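## Task

Slide the inner tray of the lighter-coloured slide box out through the box end that faces away from the robot base, by at least a few centimetres, and leave it there on its own. Leave everything else roughly where it was. It counts as an immediate failure to grip the outer case of either box, to shift or rotate either box by more than a small amount, or to push a tray out to about half its length. The result only counts if it holds without the robot supporting it. Release and move the gripper away at the end.

## Robot and tools

Robot: a single six-joint arm (waist, shoulder, elbow, wrist pitch, wrist yaw, wrist roll) with a two-finger parallel gripper. There is only one arm, so every command carries one pose. Knocking or placing anything off the table is a failure.

Frame: the scene frame has its origin on the table surface straight below the arm base; +z is up, +x points away from the base, +y is to the left when facing along +x. Positions are in metres, orientations are quaternions written w first (qw, qx, qy, qz). The base may be slightly tilted, and the reported hand position gets less accurate at long reach. The gripper's fingers point along its own +x axis and close along its own y axis. end_effector_position is the point between the finger pads, about 3 to 4 cm short of the fingertips.

The row: every pose command is 8 numbers, x, y, z, qw, qx, qy, qz, opening. The first seven are an absolute target pose for the gripper in the scene frame, not an offset. opening runs from -1 to 1: +1 is fully open (0.088 m), about -0.80 is where empty fingers touch, and anything lower closes no further. A full close takes at least about 0.5 s. A target more than 0.6 m from the last reported position along any gripper axis is refused. Repeat the desired quaternion in every row; do not copy a drifted one from the result.

Tools:
- execute_actions {actions, pictures}. actions holds at most one item. An empty list just reports the state. {"rows": [[8 numbers], ...], "steps": n} runs up to 15 control steps of 1/30 s (default 15), one row per step, last row repeated if rows run out. {"steps": n} with no rows waits up to 300 steps counted from the previous result, so thinking time is included. pictures (boolean) toggles camera images, which are included by default.
- move {target, speed}: target is one 8-number row (absolute pose plus opening); speed in m/s from 0.002 to 0.5, default 0.25, with turning capped at twice that in rad/s. It drives a straight path lasting 0.5 to 10 s (longer paths stop early), turning the short way. It does not slow for obstacles, the hand can lag, wander or overshoot speed, notably with a near-straight arm. The opening is applied at the start. Its result adds a move: line with the ending (done, off_target, moving, held, fault), any limits (paced = pose was clipped; held = some steps blocked, after which motion can jump fast), and the distance to target.
- wait {seconds}: 0 to 10 s, sends nothing new.
- zoom_image {camera, region}: camera is one of cam_head_left, cam_head_right, cam_high, cam_low, cam_wrist (each 504x504); region is [x0, y0, x1, y1] in pixels from the top-left, at most 504 by 504.
- finished_scene {scene}: pass the current scene number to end and grade it; irreversible. Replying without any tool call ends everything.

Control behaviour: each step the commanded pose is clipped to 70 mm and 16 degrees from the measured pose, then damped inverse kinematics chases it, favouring position over orientation. After an action ends the arm only continues to the last clipped pose, so check the reported pose and send the remainder. Friction may leave the hand short or slightly tilted, and tiny moves may not happen; verify and correct orientation after moves. The simulation keeps running while you think.

Result lines: the state line gives the end-effector position, quaternion and velocities. Joint positions and Joint velocities list the six joints (rad, rad/s) then the finger-pad gap (m). Joint ranges: waist -3.054 to 3.054, shoulder 0.000 to 3.142, elbow 0.000 to 2.356, wrist pitch -1.571 to 1.571, wrist yaw -1.571 to 1.571, wrist roll -3.142 to 3.142. grip_measured is the finger opening on the command scale; to hold something command clearly below it (further below squeezes harder, up to about 34 N per pad). Readings can be off by about 1 mm. "pose unreachable" means the clearance check (which counts the mount under the base as arm) altered or blocked the command; HELD marks each step affected. Hand target, when present, is the pose currently being driven to. Joint torques are total drive output with per-joint offsets and noise, not pure contact load.

Faults and care: if contact torque reaches a joint's load limit (waist 17.2, shoulder 21.3, elbow 21.3, wrist pitch 5.61, wrist yaw 5.59, wrist roll 5.24 N m) the arm halts for 10 s and drops the rest of the call. Sustained loads heat motors: MOTOR HOT appears from 50 °C, and at 95 °C an OVER-TEMPERATURE FAULT holds the arm; without cooling it may lose power and go limp. Faster moves hit harder and targets placed deep past a contact push harder, so approach contacts slowly with targets just past the surface. For this job, push the tray with the fingertips from the near end, never grip or bump the outer case, keep the boxes from sliding or rotating, stop well before the tray is half out, then lift away and retreat.

Each tool is called after "Request:" as name(argument=value, ...), one argument or row to a line, values as JSON.

## Session

Request:
execute_actions(
  actions=[],
)

Scene clock: 0.00 s of 3750.00 s.
end_effector_position=(+0.1480, -0.2899, +0.2499) grip_measured=+0.830 end_effector_quat_wxyz=(+0.770, -0.512, +0.375, -0.064) end_effector_velocity=(+0.001, +0.003, +0.000) end_effector_angular_velocity=(-0.004, -0.001, +0.025)
Joint positions: [-1.782  1.445  0.499  0.36  -1.177 -1.578  0.08 ]
Joint velocities: [-0.002 -0.002 -0.002 -0.007 -0.022 -0.022 -0.   ]
Joint torques (N m, as the arm reports them, + toward a larger angle): no reading
Heat: hottest wrist roll 28 °C (+0.0 °C/min).
Hand target: +0.148, -0.290, +0.250; +0.770, -0.513, +0.375, -0.064

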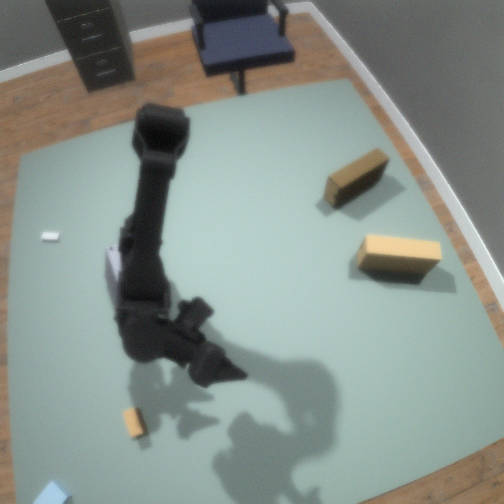

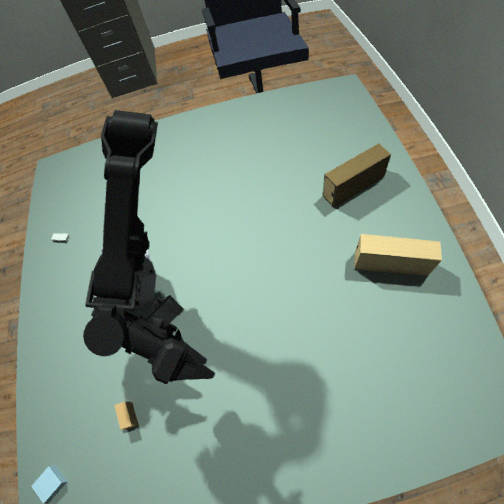

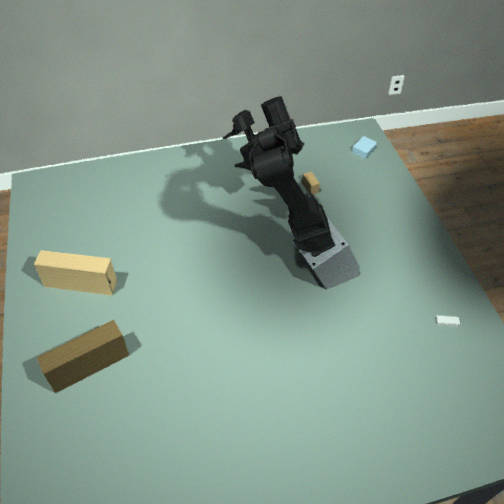

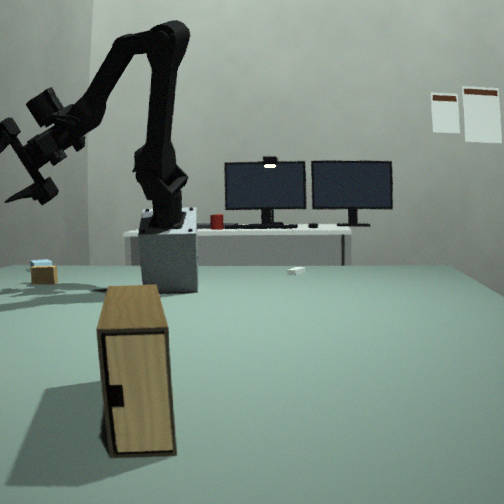

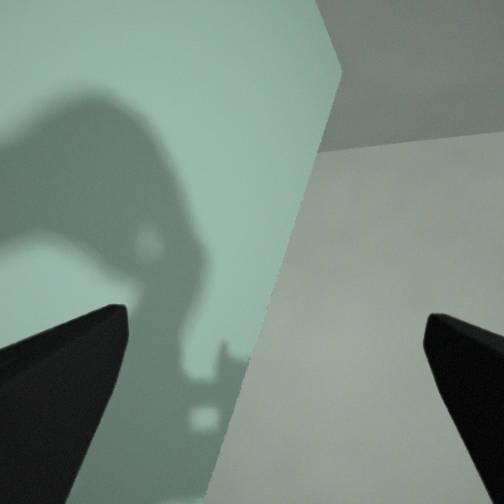

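Request:
move(
  target=[0.3,-0.02,0.2,0.924,0,0.383,0,-1],
  speed=0.4,
)

Scene clock: 7.27 s of 3750.00 s.
end_effector_position=(+0.3010, -0.0196, +0.2048) grip_measured=-0.803 end_effector_quat_wxyz=(+0.925, -0.006, +0.380, +0.002) end_effector_velocity=(-0.003, -0.000, -0.005) end_effector_angular_velocity=(-0.000, +0.018, -0.013)
Joint positions: [-0.398  0.579  0.364 -0.16  -0.358 -0.058  0.   ]
Joint velocities: [ 0.012  0.002 -0.007 -0.007  0.022  0.007  0.   ]
Joint torques (N m, as the arm reports them, + toward a larger angle): [-0.13 -1.58  5.53  1.51  0.17  0.14]
Heat: hottest wrist roll 28 °C (+0.0 °C/min).
Hand target: +0.299, -0.020, +0.200; +0.923, -0.003, +0.385, -0.000
Off the commanded pose: 0.005 m, 1 deg.
After step 90, 2.30 s passed at rest.
move: done

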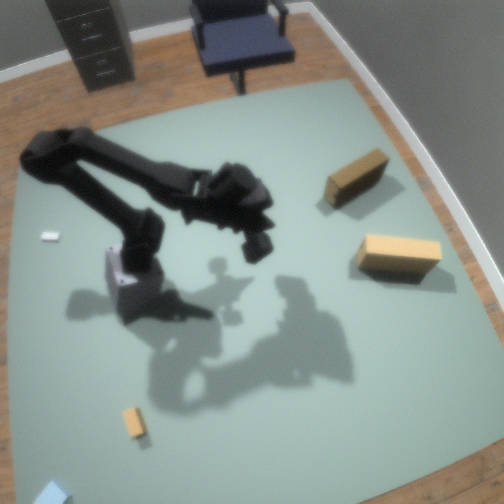

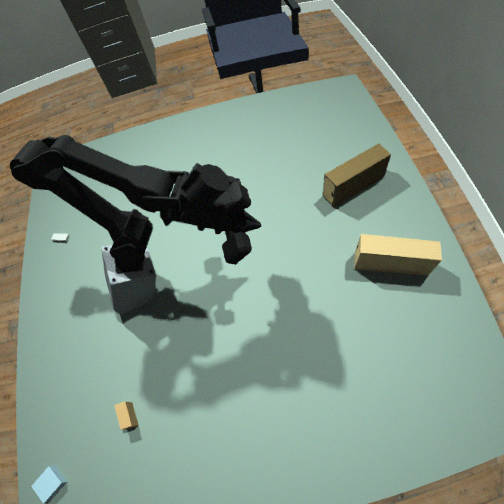

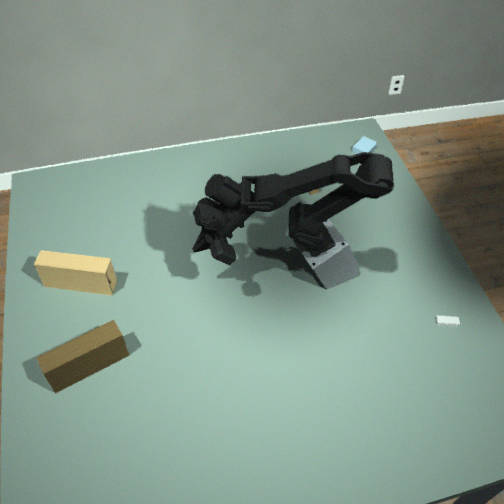

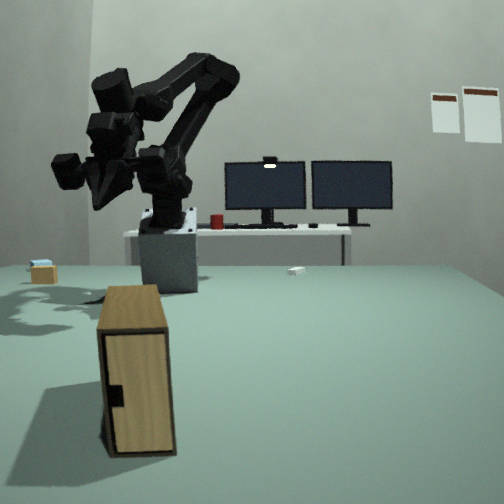

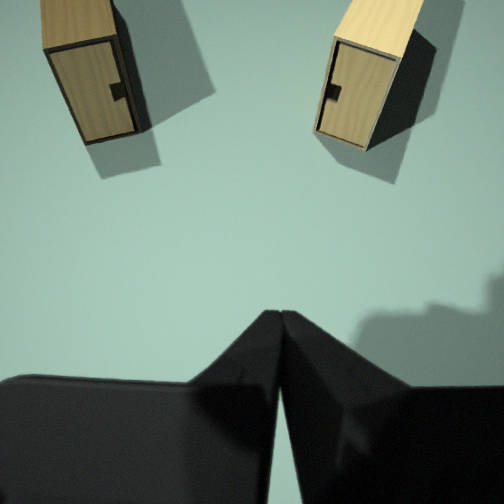

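Request:
move(
  target=[0.4,-0.05,0.11,0.961,0.038,0.213,-0.17,-1],
  speed=0.3,
)

Scene clock: 12.27 s of 3750.00 s.
end_effector_position=(+0.3992, -0.0498, +0.1117) grip_measured=-0.803 end_effector_quat_wxyz=(+0.962, +0.038, +0.212, -0.168) end_effector_velocity=(+0.000, -0.002, -0.000) end_effector_angular_velocity=(-0.011, -0.001, -0.005)
Joint positions: [-0.113  1.673  0.355  1.261  0.243  0.238  0.   ]
Joint velocities: [-0.002  0.007  0.002  0.007  0.007 -0.007  0.   ]
Joint torques (N m, as the arm reports them, + toward a larger angle): [-0.5  -4.86  2.8   1.75  0.37  0.11]
Heat: hottest wrist roll 28 °C (+0.0 °C/min).
Hand target: +0.400, -0.050, +0.110; +0.962, +0.039, +0.212, -0.170
Off the commanded pose: 0.002 m, 0 deg.
After step 90, 0.57 s passed at rest.
move: done

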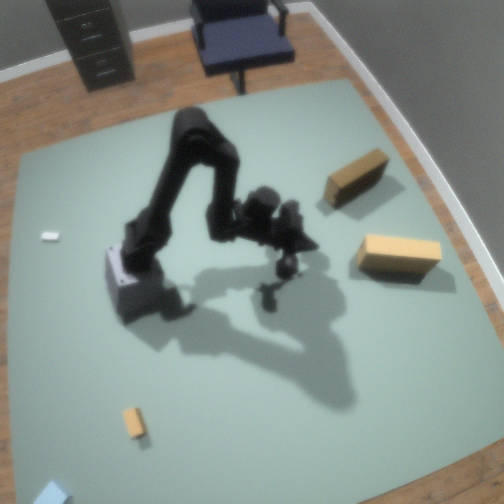

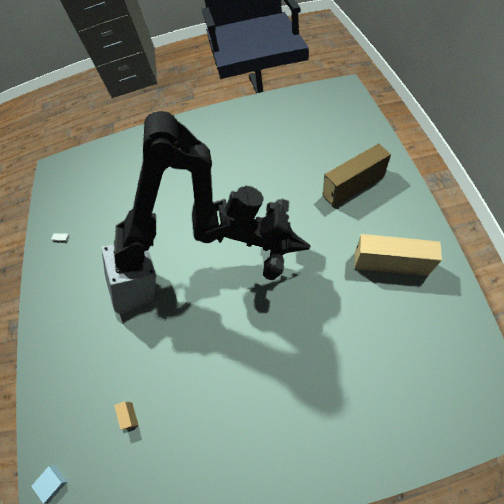

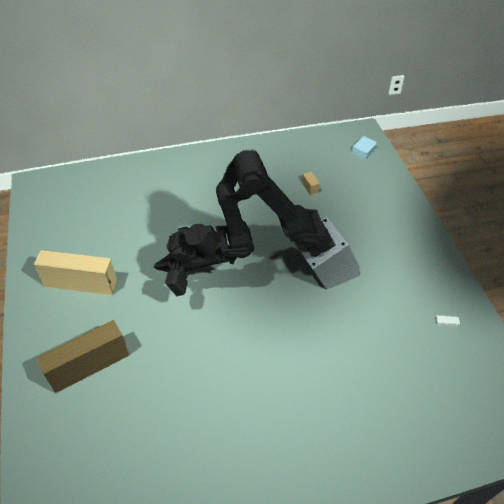

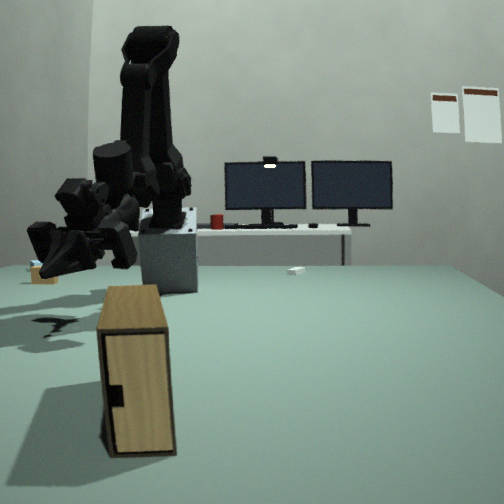

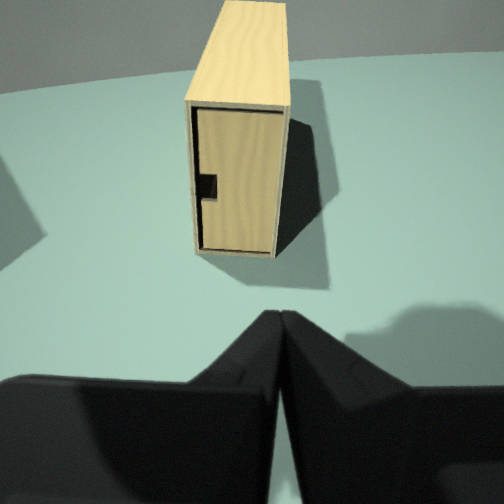

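Request:
move(
  target=[0.455,-0.043,0.07,0.961,0.038,0.213,-0.17,-1],
  speed=0.2,
)

Scene clock: 21.63 s of 3750.00 s.
end_effector_position=(+0.4550, -0.0427, +0.0734) grip_measured=-0.803 end_effector_quat_wxyz=(+0.962, +0.037, +0.210, -0.168) end_effector_velocity=(-0.001, -0.004, -0.001) end_effector_angular_velocity=(-0.013, +0.008, -0.011)
Joint positions: [-0.071  1.915  0.615  1.247  0.284  0.239  0.   ]
Joint velocities: [-0.007  0.002  0.002 -0.007  0.007 -0.007  0.   ]
Joint torques (N m, as the arm reports them, + toward a larger angle): [-0.73 -6.4   2.8   1.39  0.36  0.16]
Heat: hottest wrist pitch 28 °C (+0.0 °C/min).
Hand target: +0.455, -0.043, +0.070; +0.961, +0.038, +0.213, -0.170
Off the commanded pose: 0.003 m, 0 deg.
After step 90, 5.50 s passed at rest.
move: done

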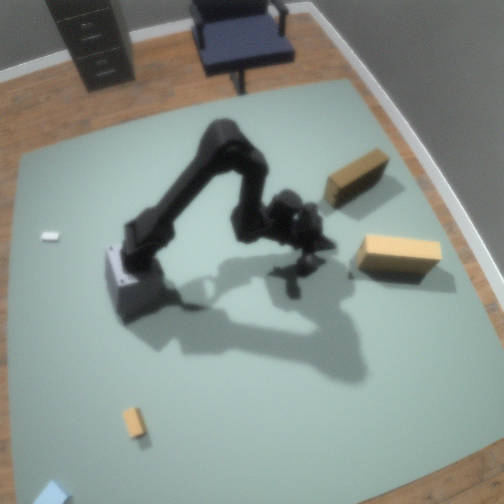

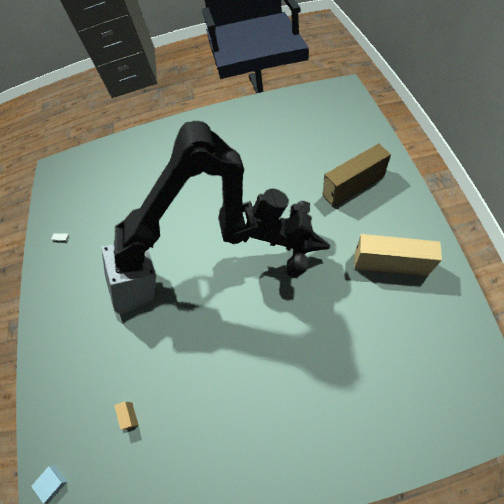

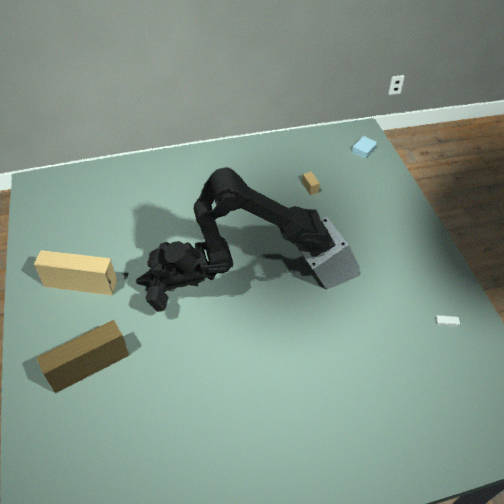

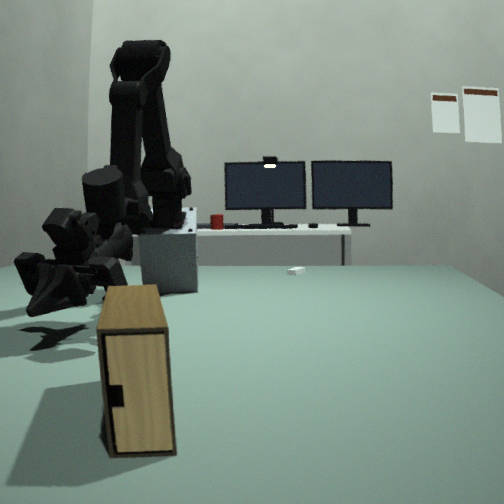

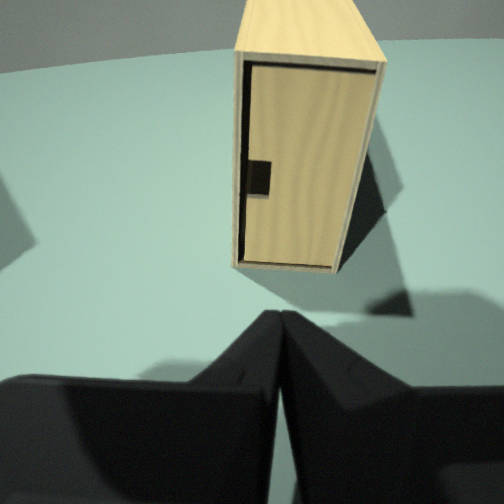

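Request:
move(
  target=[0.4906,-0.0623,0.062,0.961,0.038,0.213,-0.17,-1],
  speed=0.08,
)

Scene clock: 25.23 s of 3750.00 s.
end_effector_position=(+0.4906, -0.0613, +0.0660) grip_measured=-0.803 end_effector_quat_wxyz=(+0.962, +0.038, +0.209, -0.171) end_effector_velocity=(+0.003, -0.002, +0.002) end_effector_angular_velocity=(-0.006, -0.010, +0.004)
Joint positions: [-0.123  1.982  0.777  1.154  0.238  0.239  0.   ]
Joint velocities: [-0.007  0.002  0.007  0.007 -0.007 -0.007  0.   ]
Joint torques (N m, as the arm reports them, + toward a larger angle): [-1.47 -7.14  3.4   1.4  -0.01  0.07]
Heat: hottest wrist pitch 28 °C (+0.0 °C/min).
Hand target: +0.491, -0.062, +0.062; +0.961, +0.038, +0.213, -0.170
Off the commanded pose: 0.004 m, 0 deg.
move: done

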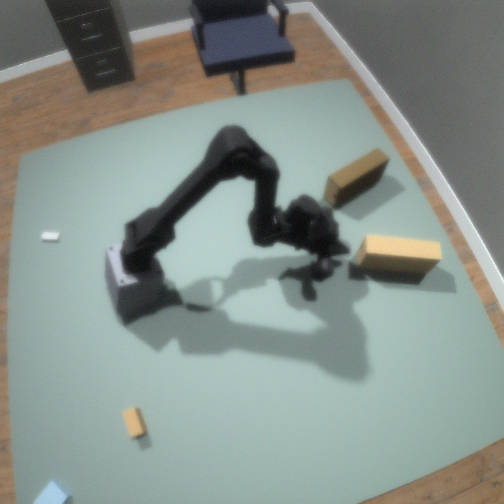

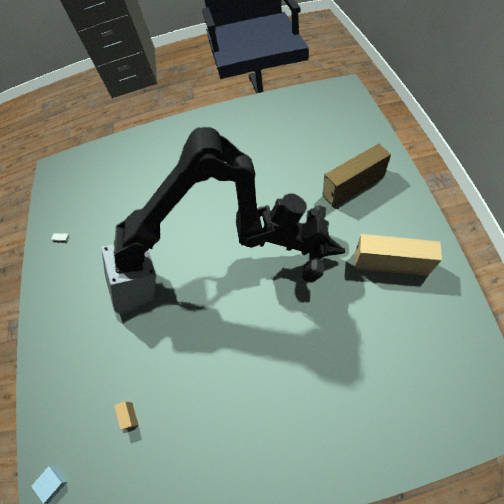

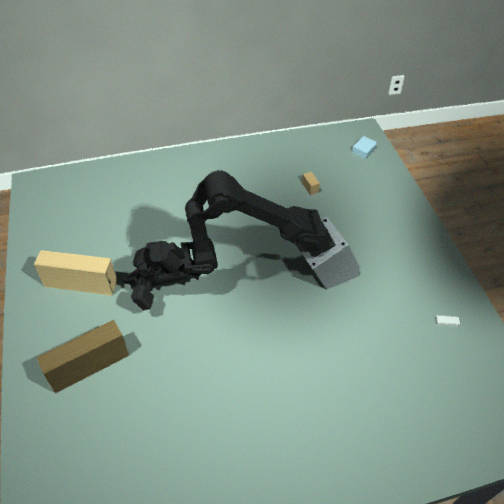

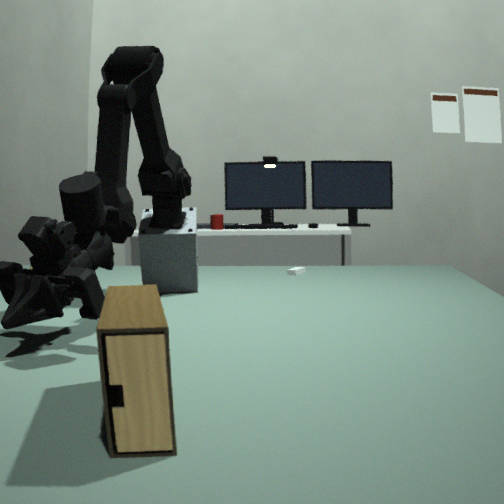

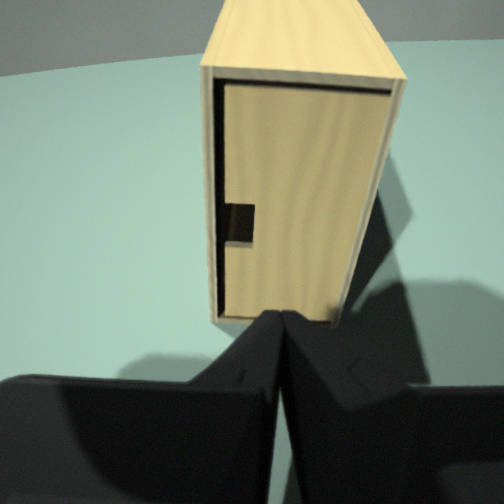

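Request:
move(
  target=[0.519,-0.0726,0.06,0.961,0.038,0.213,-0.17,-1],
  speed=0.04,
)

Scene clock: 27.90 s of 3750.00 s.
end_effector_position=(+0.5190, -0.0715, +0.0643) grip_measured=-0.803 end_effector_quat_wxyz=(+0.962, +0.039, +0.209, -0.171) end_effector_velocity=(-0.001, -0.001, -0.006) end_effector_angular_velocity=(-0.003, +0.024, +0.005)
Joint positions: [-0.148  2.021  0.906  1.065  0.213  0.239  0.   ]
Joint velocities: [-0.002  0.007  0.007 -0.022 -0.007 -0.007  0.   ]
Joint torques (N m, as the arm reports them, + toward a larger angle): [-1.69 -7.74  4.    1.42 -0.04 -0.01]
Heat: hottest wrist pitch 29 °C (+2.2 °C/min).
Hand target: +0.519, -0.073, +0.060; +0.961, +0.038, +0.213, -0.170
Off the commanded pose: 0.004 m, 1 deg.
move: done

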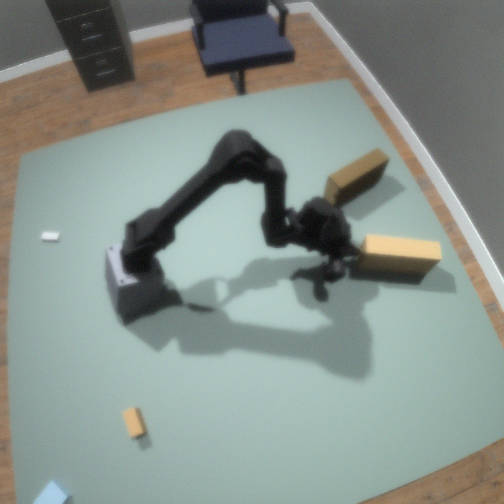

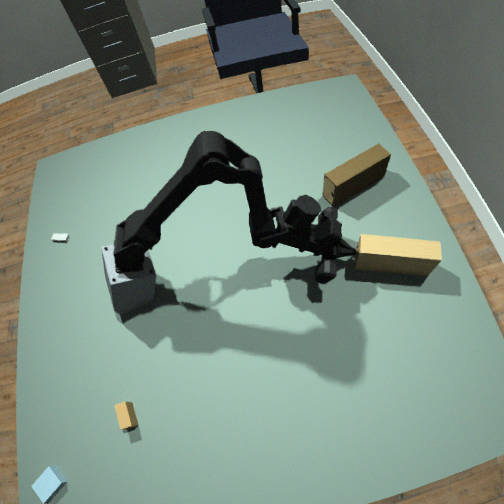

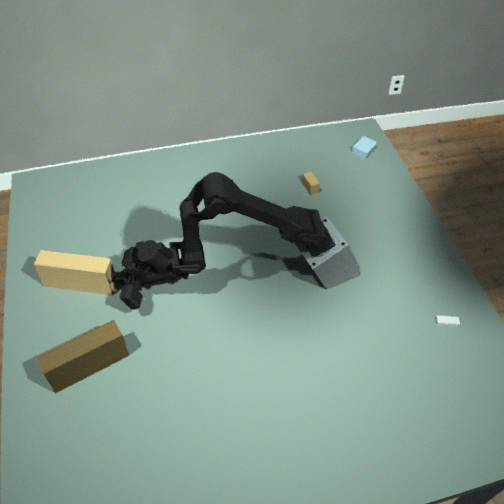

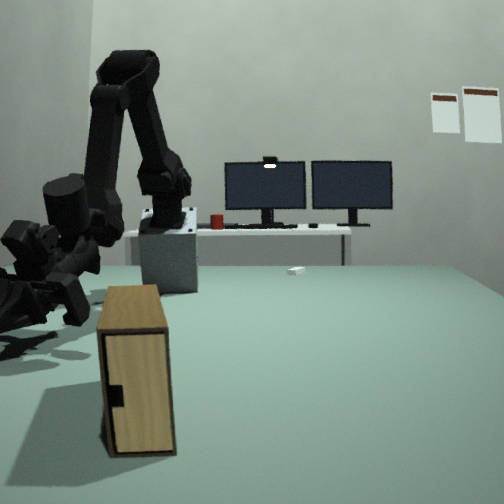

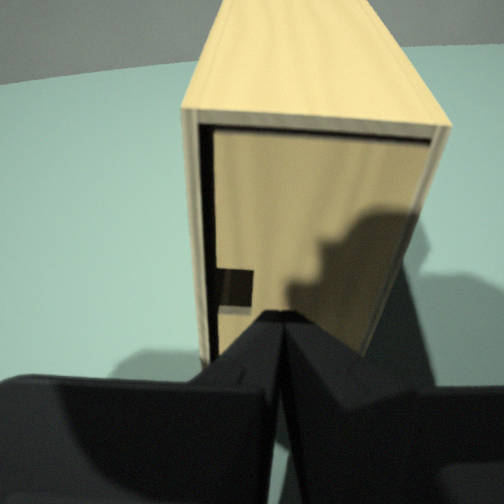

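Near contact. Push 3 cm.

Request:
move(
  target=[0.547,-0.083,0.058,0.961,0.038,0.213,-0.17,-1],
  speed=0.02,
)

Scene clock: 30.90 s of 3750.00 s.
end_effector_position=(+0.5473, -0.0814, +0.0632) grip_measured=-0.803 end_effector_quat_wxyz=(+0.962, +0.039, +0.208, -0.171) end_effector_velocity=(+0.001, +0.002, -0.000) end_effector_angular_velocity=(+0.003, +0.006, +0.020)
Joint positions: [-0.168  2.067  1.039  0.979  0.192  0.239  0.   ]
Joint velocities: [-0.002 -0.002  0.002 -0.007 -0.022 -0.007  0.   ]
Joint torques (N m, as the arm reports them, + toward a larger angle): [-1.93 -8.14  4.56  1.41 -0.02 -0.05]
Heat: hottest wrist pitch 29 °C (+1.9 °C/min).
Hand target: +0.547, -0.083, +0.058; +0.961, +0.038, +0.213, -0.170
Off the commanded pose: 0.005 m, 1 deg.
move: done

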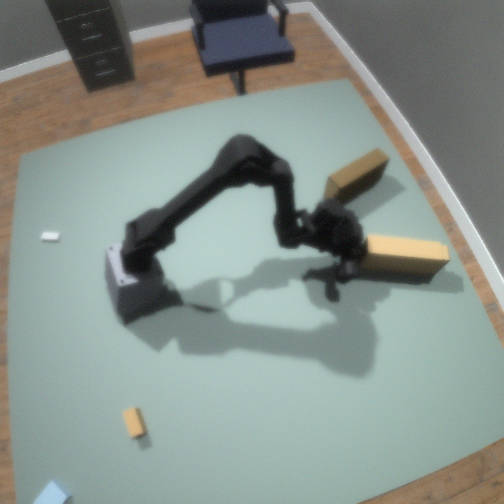

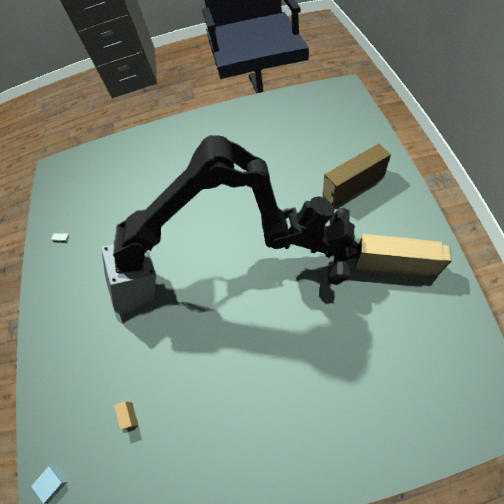

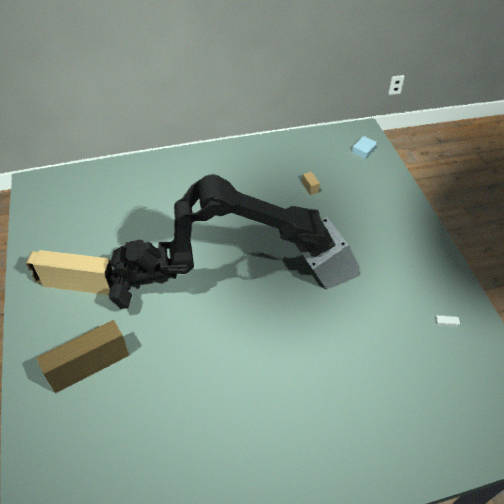

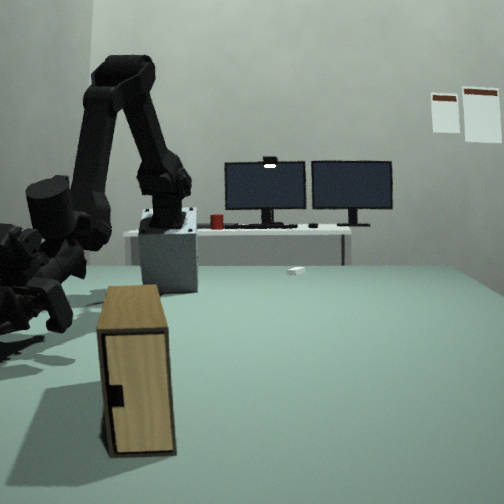

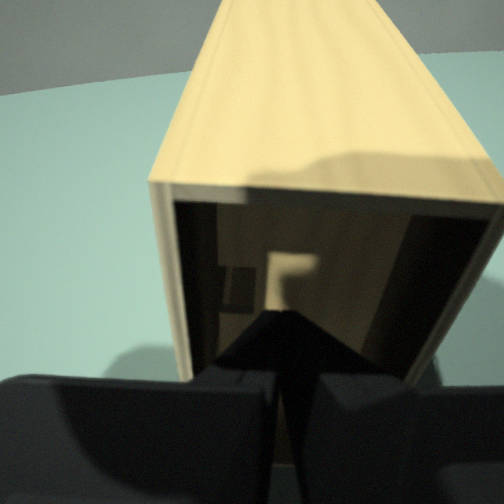

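Request:
move(
  target=[0.564,-0.090,0.058,0.961,0.038,0.213,-0.17,-1],
  speed=0.02,
)

Scene clock: 34.83 s of 3750.00 s.
end_effector_position=(+0.5645, -0.0880, +0.0636) grip_measured=-0.803 end_effector_quat_wxyz=(+0.962, +0.040, +0.208, -0.170) end_effector_velocity=(-0.003, -0.001, -0.008) end_effector_angular_velocity=(+0.012, +0.034, -0.004)
Joint positions: [-0.182  2.095  1.124  0.923  0.178  0.239  0.   ]
Joint velocities: [-0.002  0.002  0.002 -0.037 -0.007  0.007  0.   ]
Joint torques (N m, as the arm reports them, + toward a larger angle): [-2.1  -8.52  4.86  1.42 -0.02 -0.06]
Heat: hottest shoulder 29 °C (+1.7 °C/min).
Hand target: +0.564, -0.090, +0.058; +0.961, +0.038, +0.213, -0.170
Off the commanded pose: 0.006 m, 1 deg.
move: done

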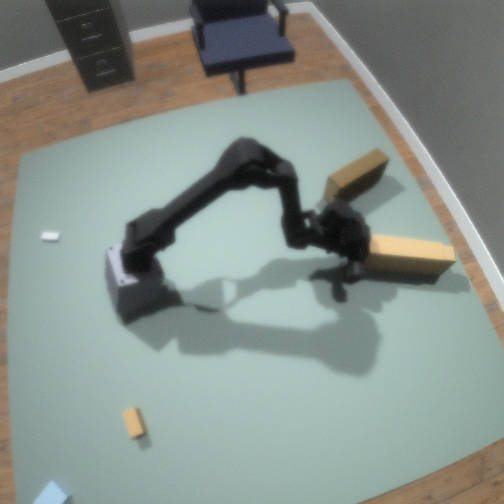

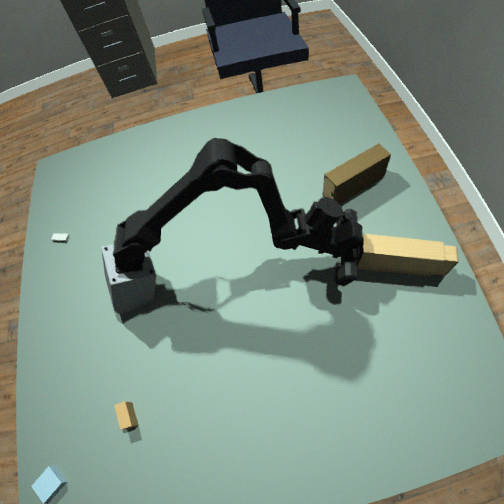

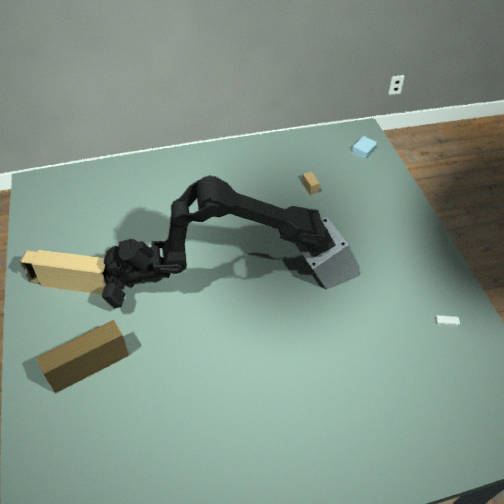

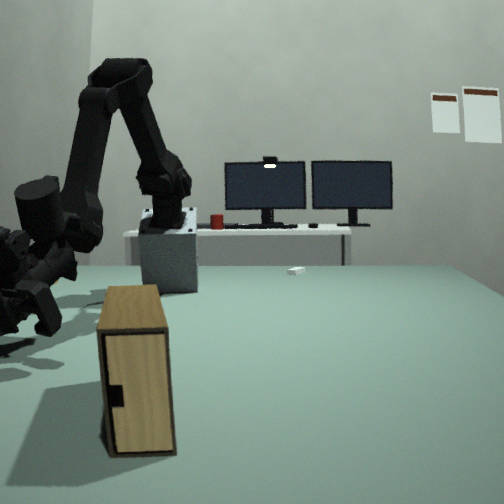

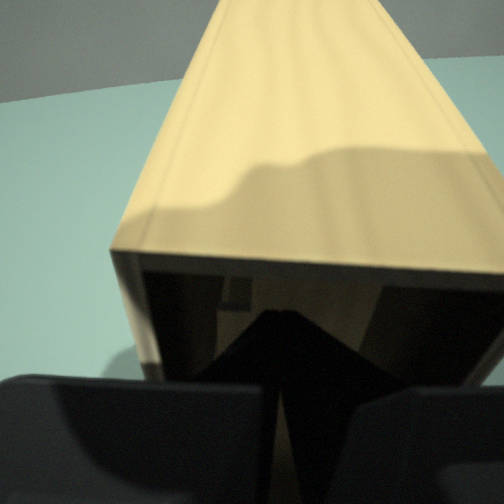

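About 4 cm out; retreat.

Request:
move(
  target=[0.45,-0.047,0.07,0.961,0.038,0.213,-0.17,-1],
  speed=0.12,
)

Request:
zoom_image(
  camera="cam_head_right",
  region=[320,200,500,320],
)

Scene clock: 37.67 s of 3750.00 s.
end_effector_position=(+0.4500, -0.0483, +0.0669) grip_measured=-0.803 end_effector_quat_wxyz=(+0.961, +0.037, +0.217, -0.169) end_effector_velocity=(-0.004, -0.002, +0.000) end_effector_angular_velocity=(-0.011, +0.004, -0.006)
Joint positions: [-0.087  1.936  0.606  1.263  0.269  0.239  0.   ]
Joint velocities: [-0.002 -0.002 -0.012  0.007  0.007 -0.007  0.   ]
Joint torques (N m, as the arm reports them, + toward a larger angle): [-0.75 -8.55  1.39  1.75  0.37  0.12]
Heat: hottest shoulder 29 °C (+1.6 °C/min).
Hand target: +0.450, -0.047, +0.070; +0.961, +0.038, +0.213, -0.170
Off the commanded pose: 0.003 m, 0 deg.
move: done

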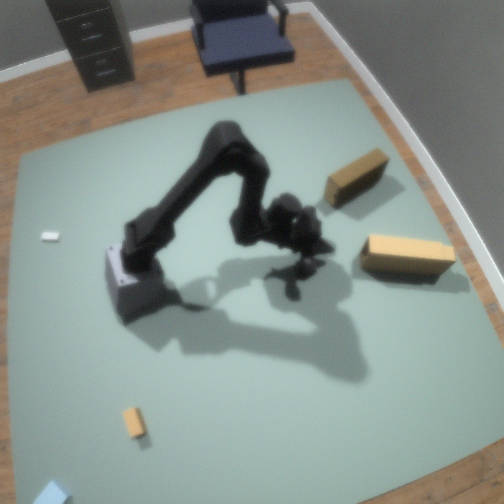

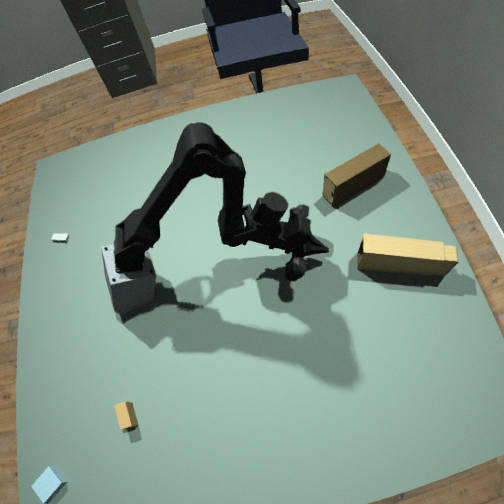

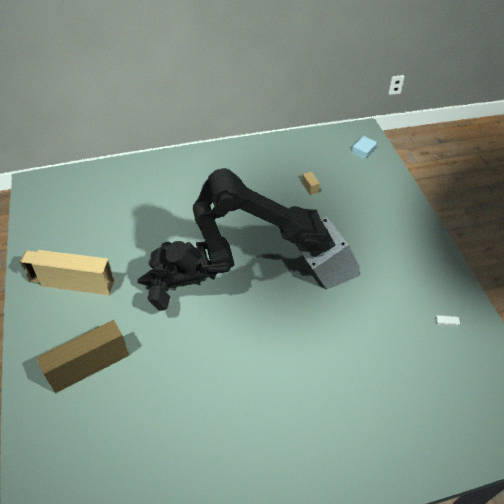

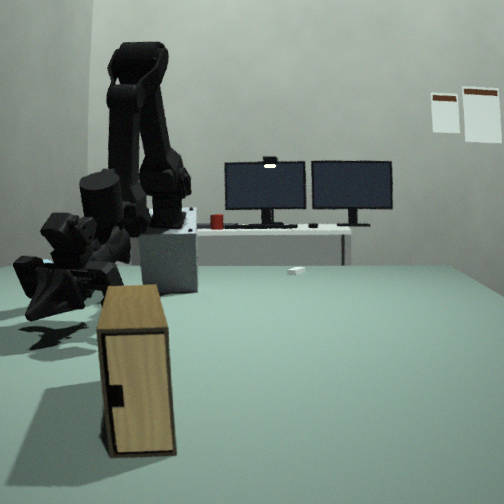

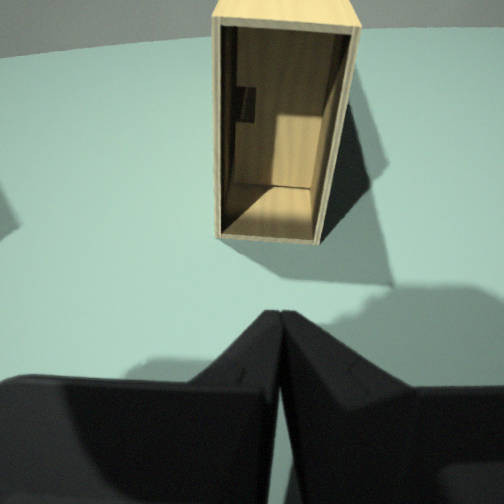

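Region (320, 200, 500, 320) of cam_head_right's 504x504 image, scaled by 2.800, with more detail than that image has.

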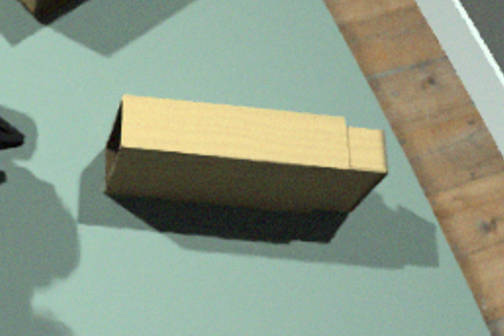

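Request:
finished_scene(
  scene=1,
)

The scene is finished: the task was done.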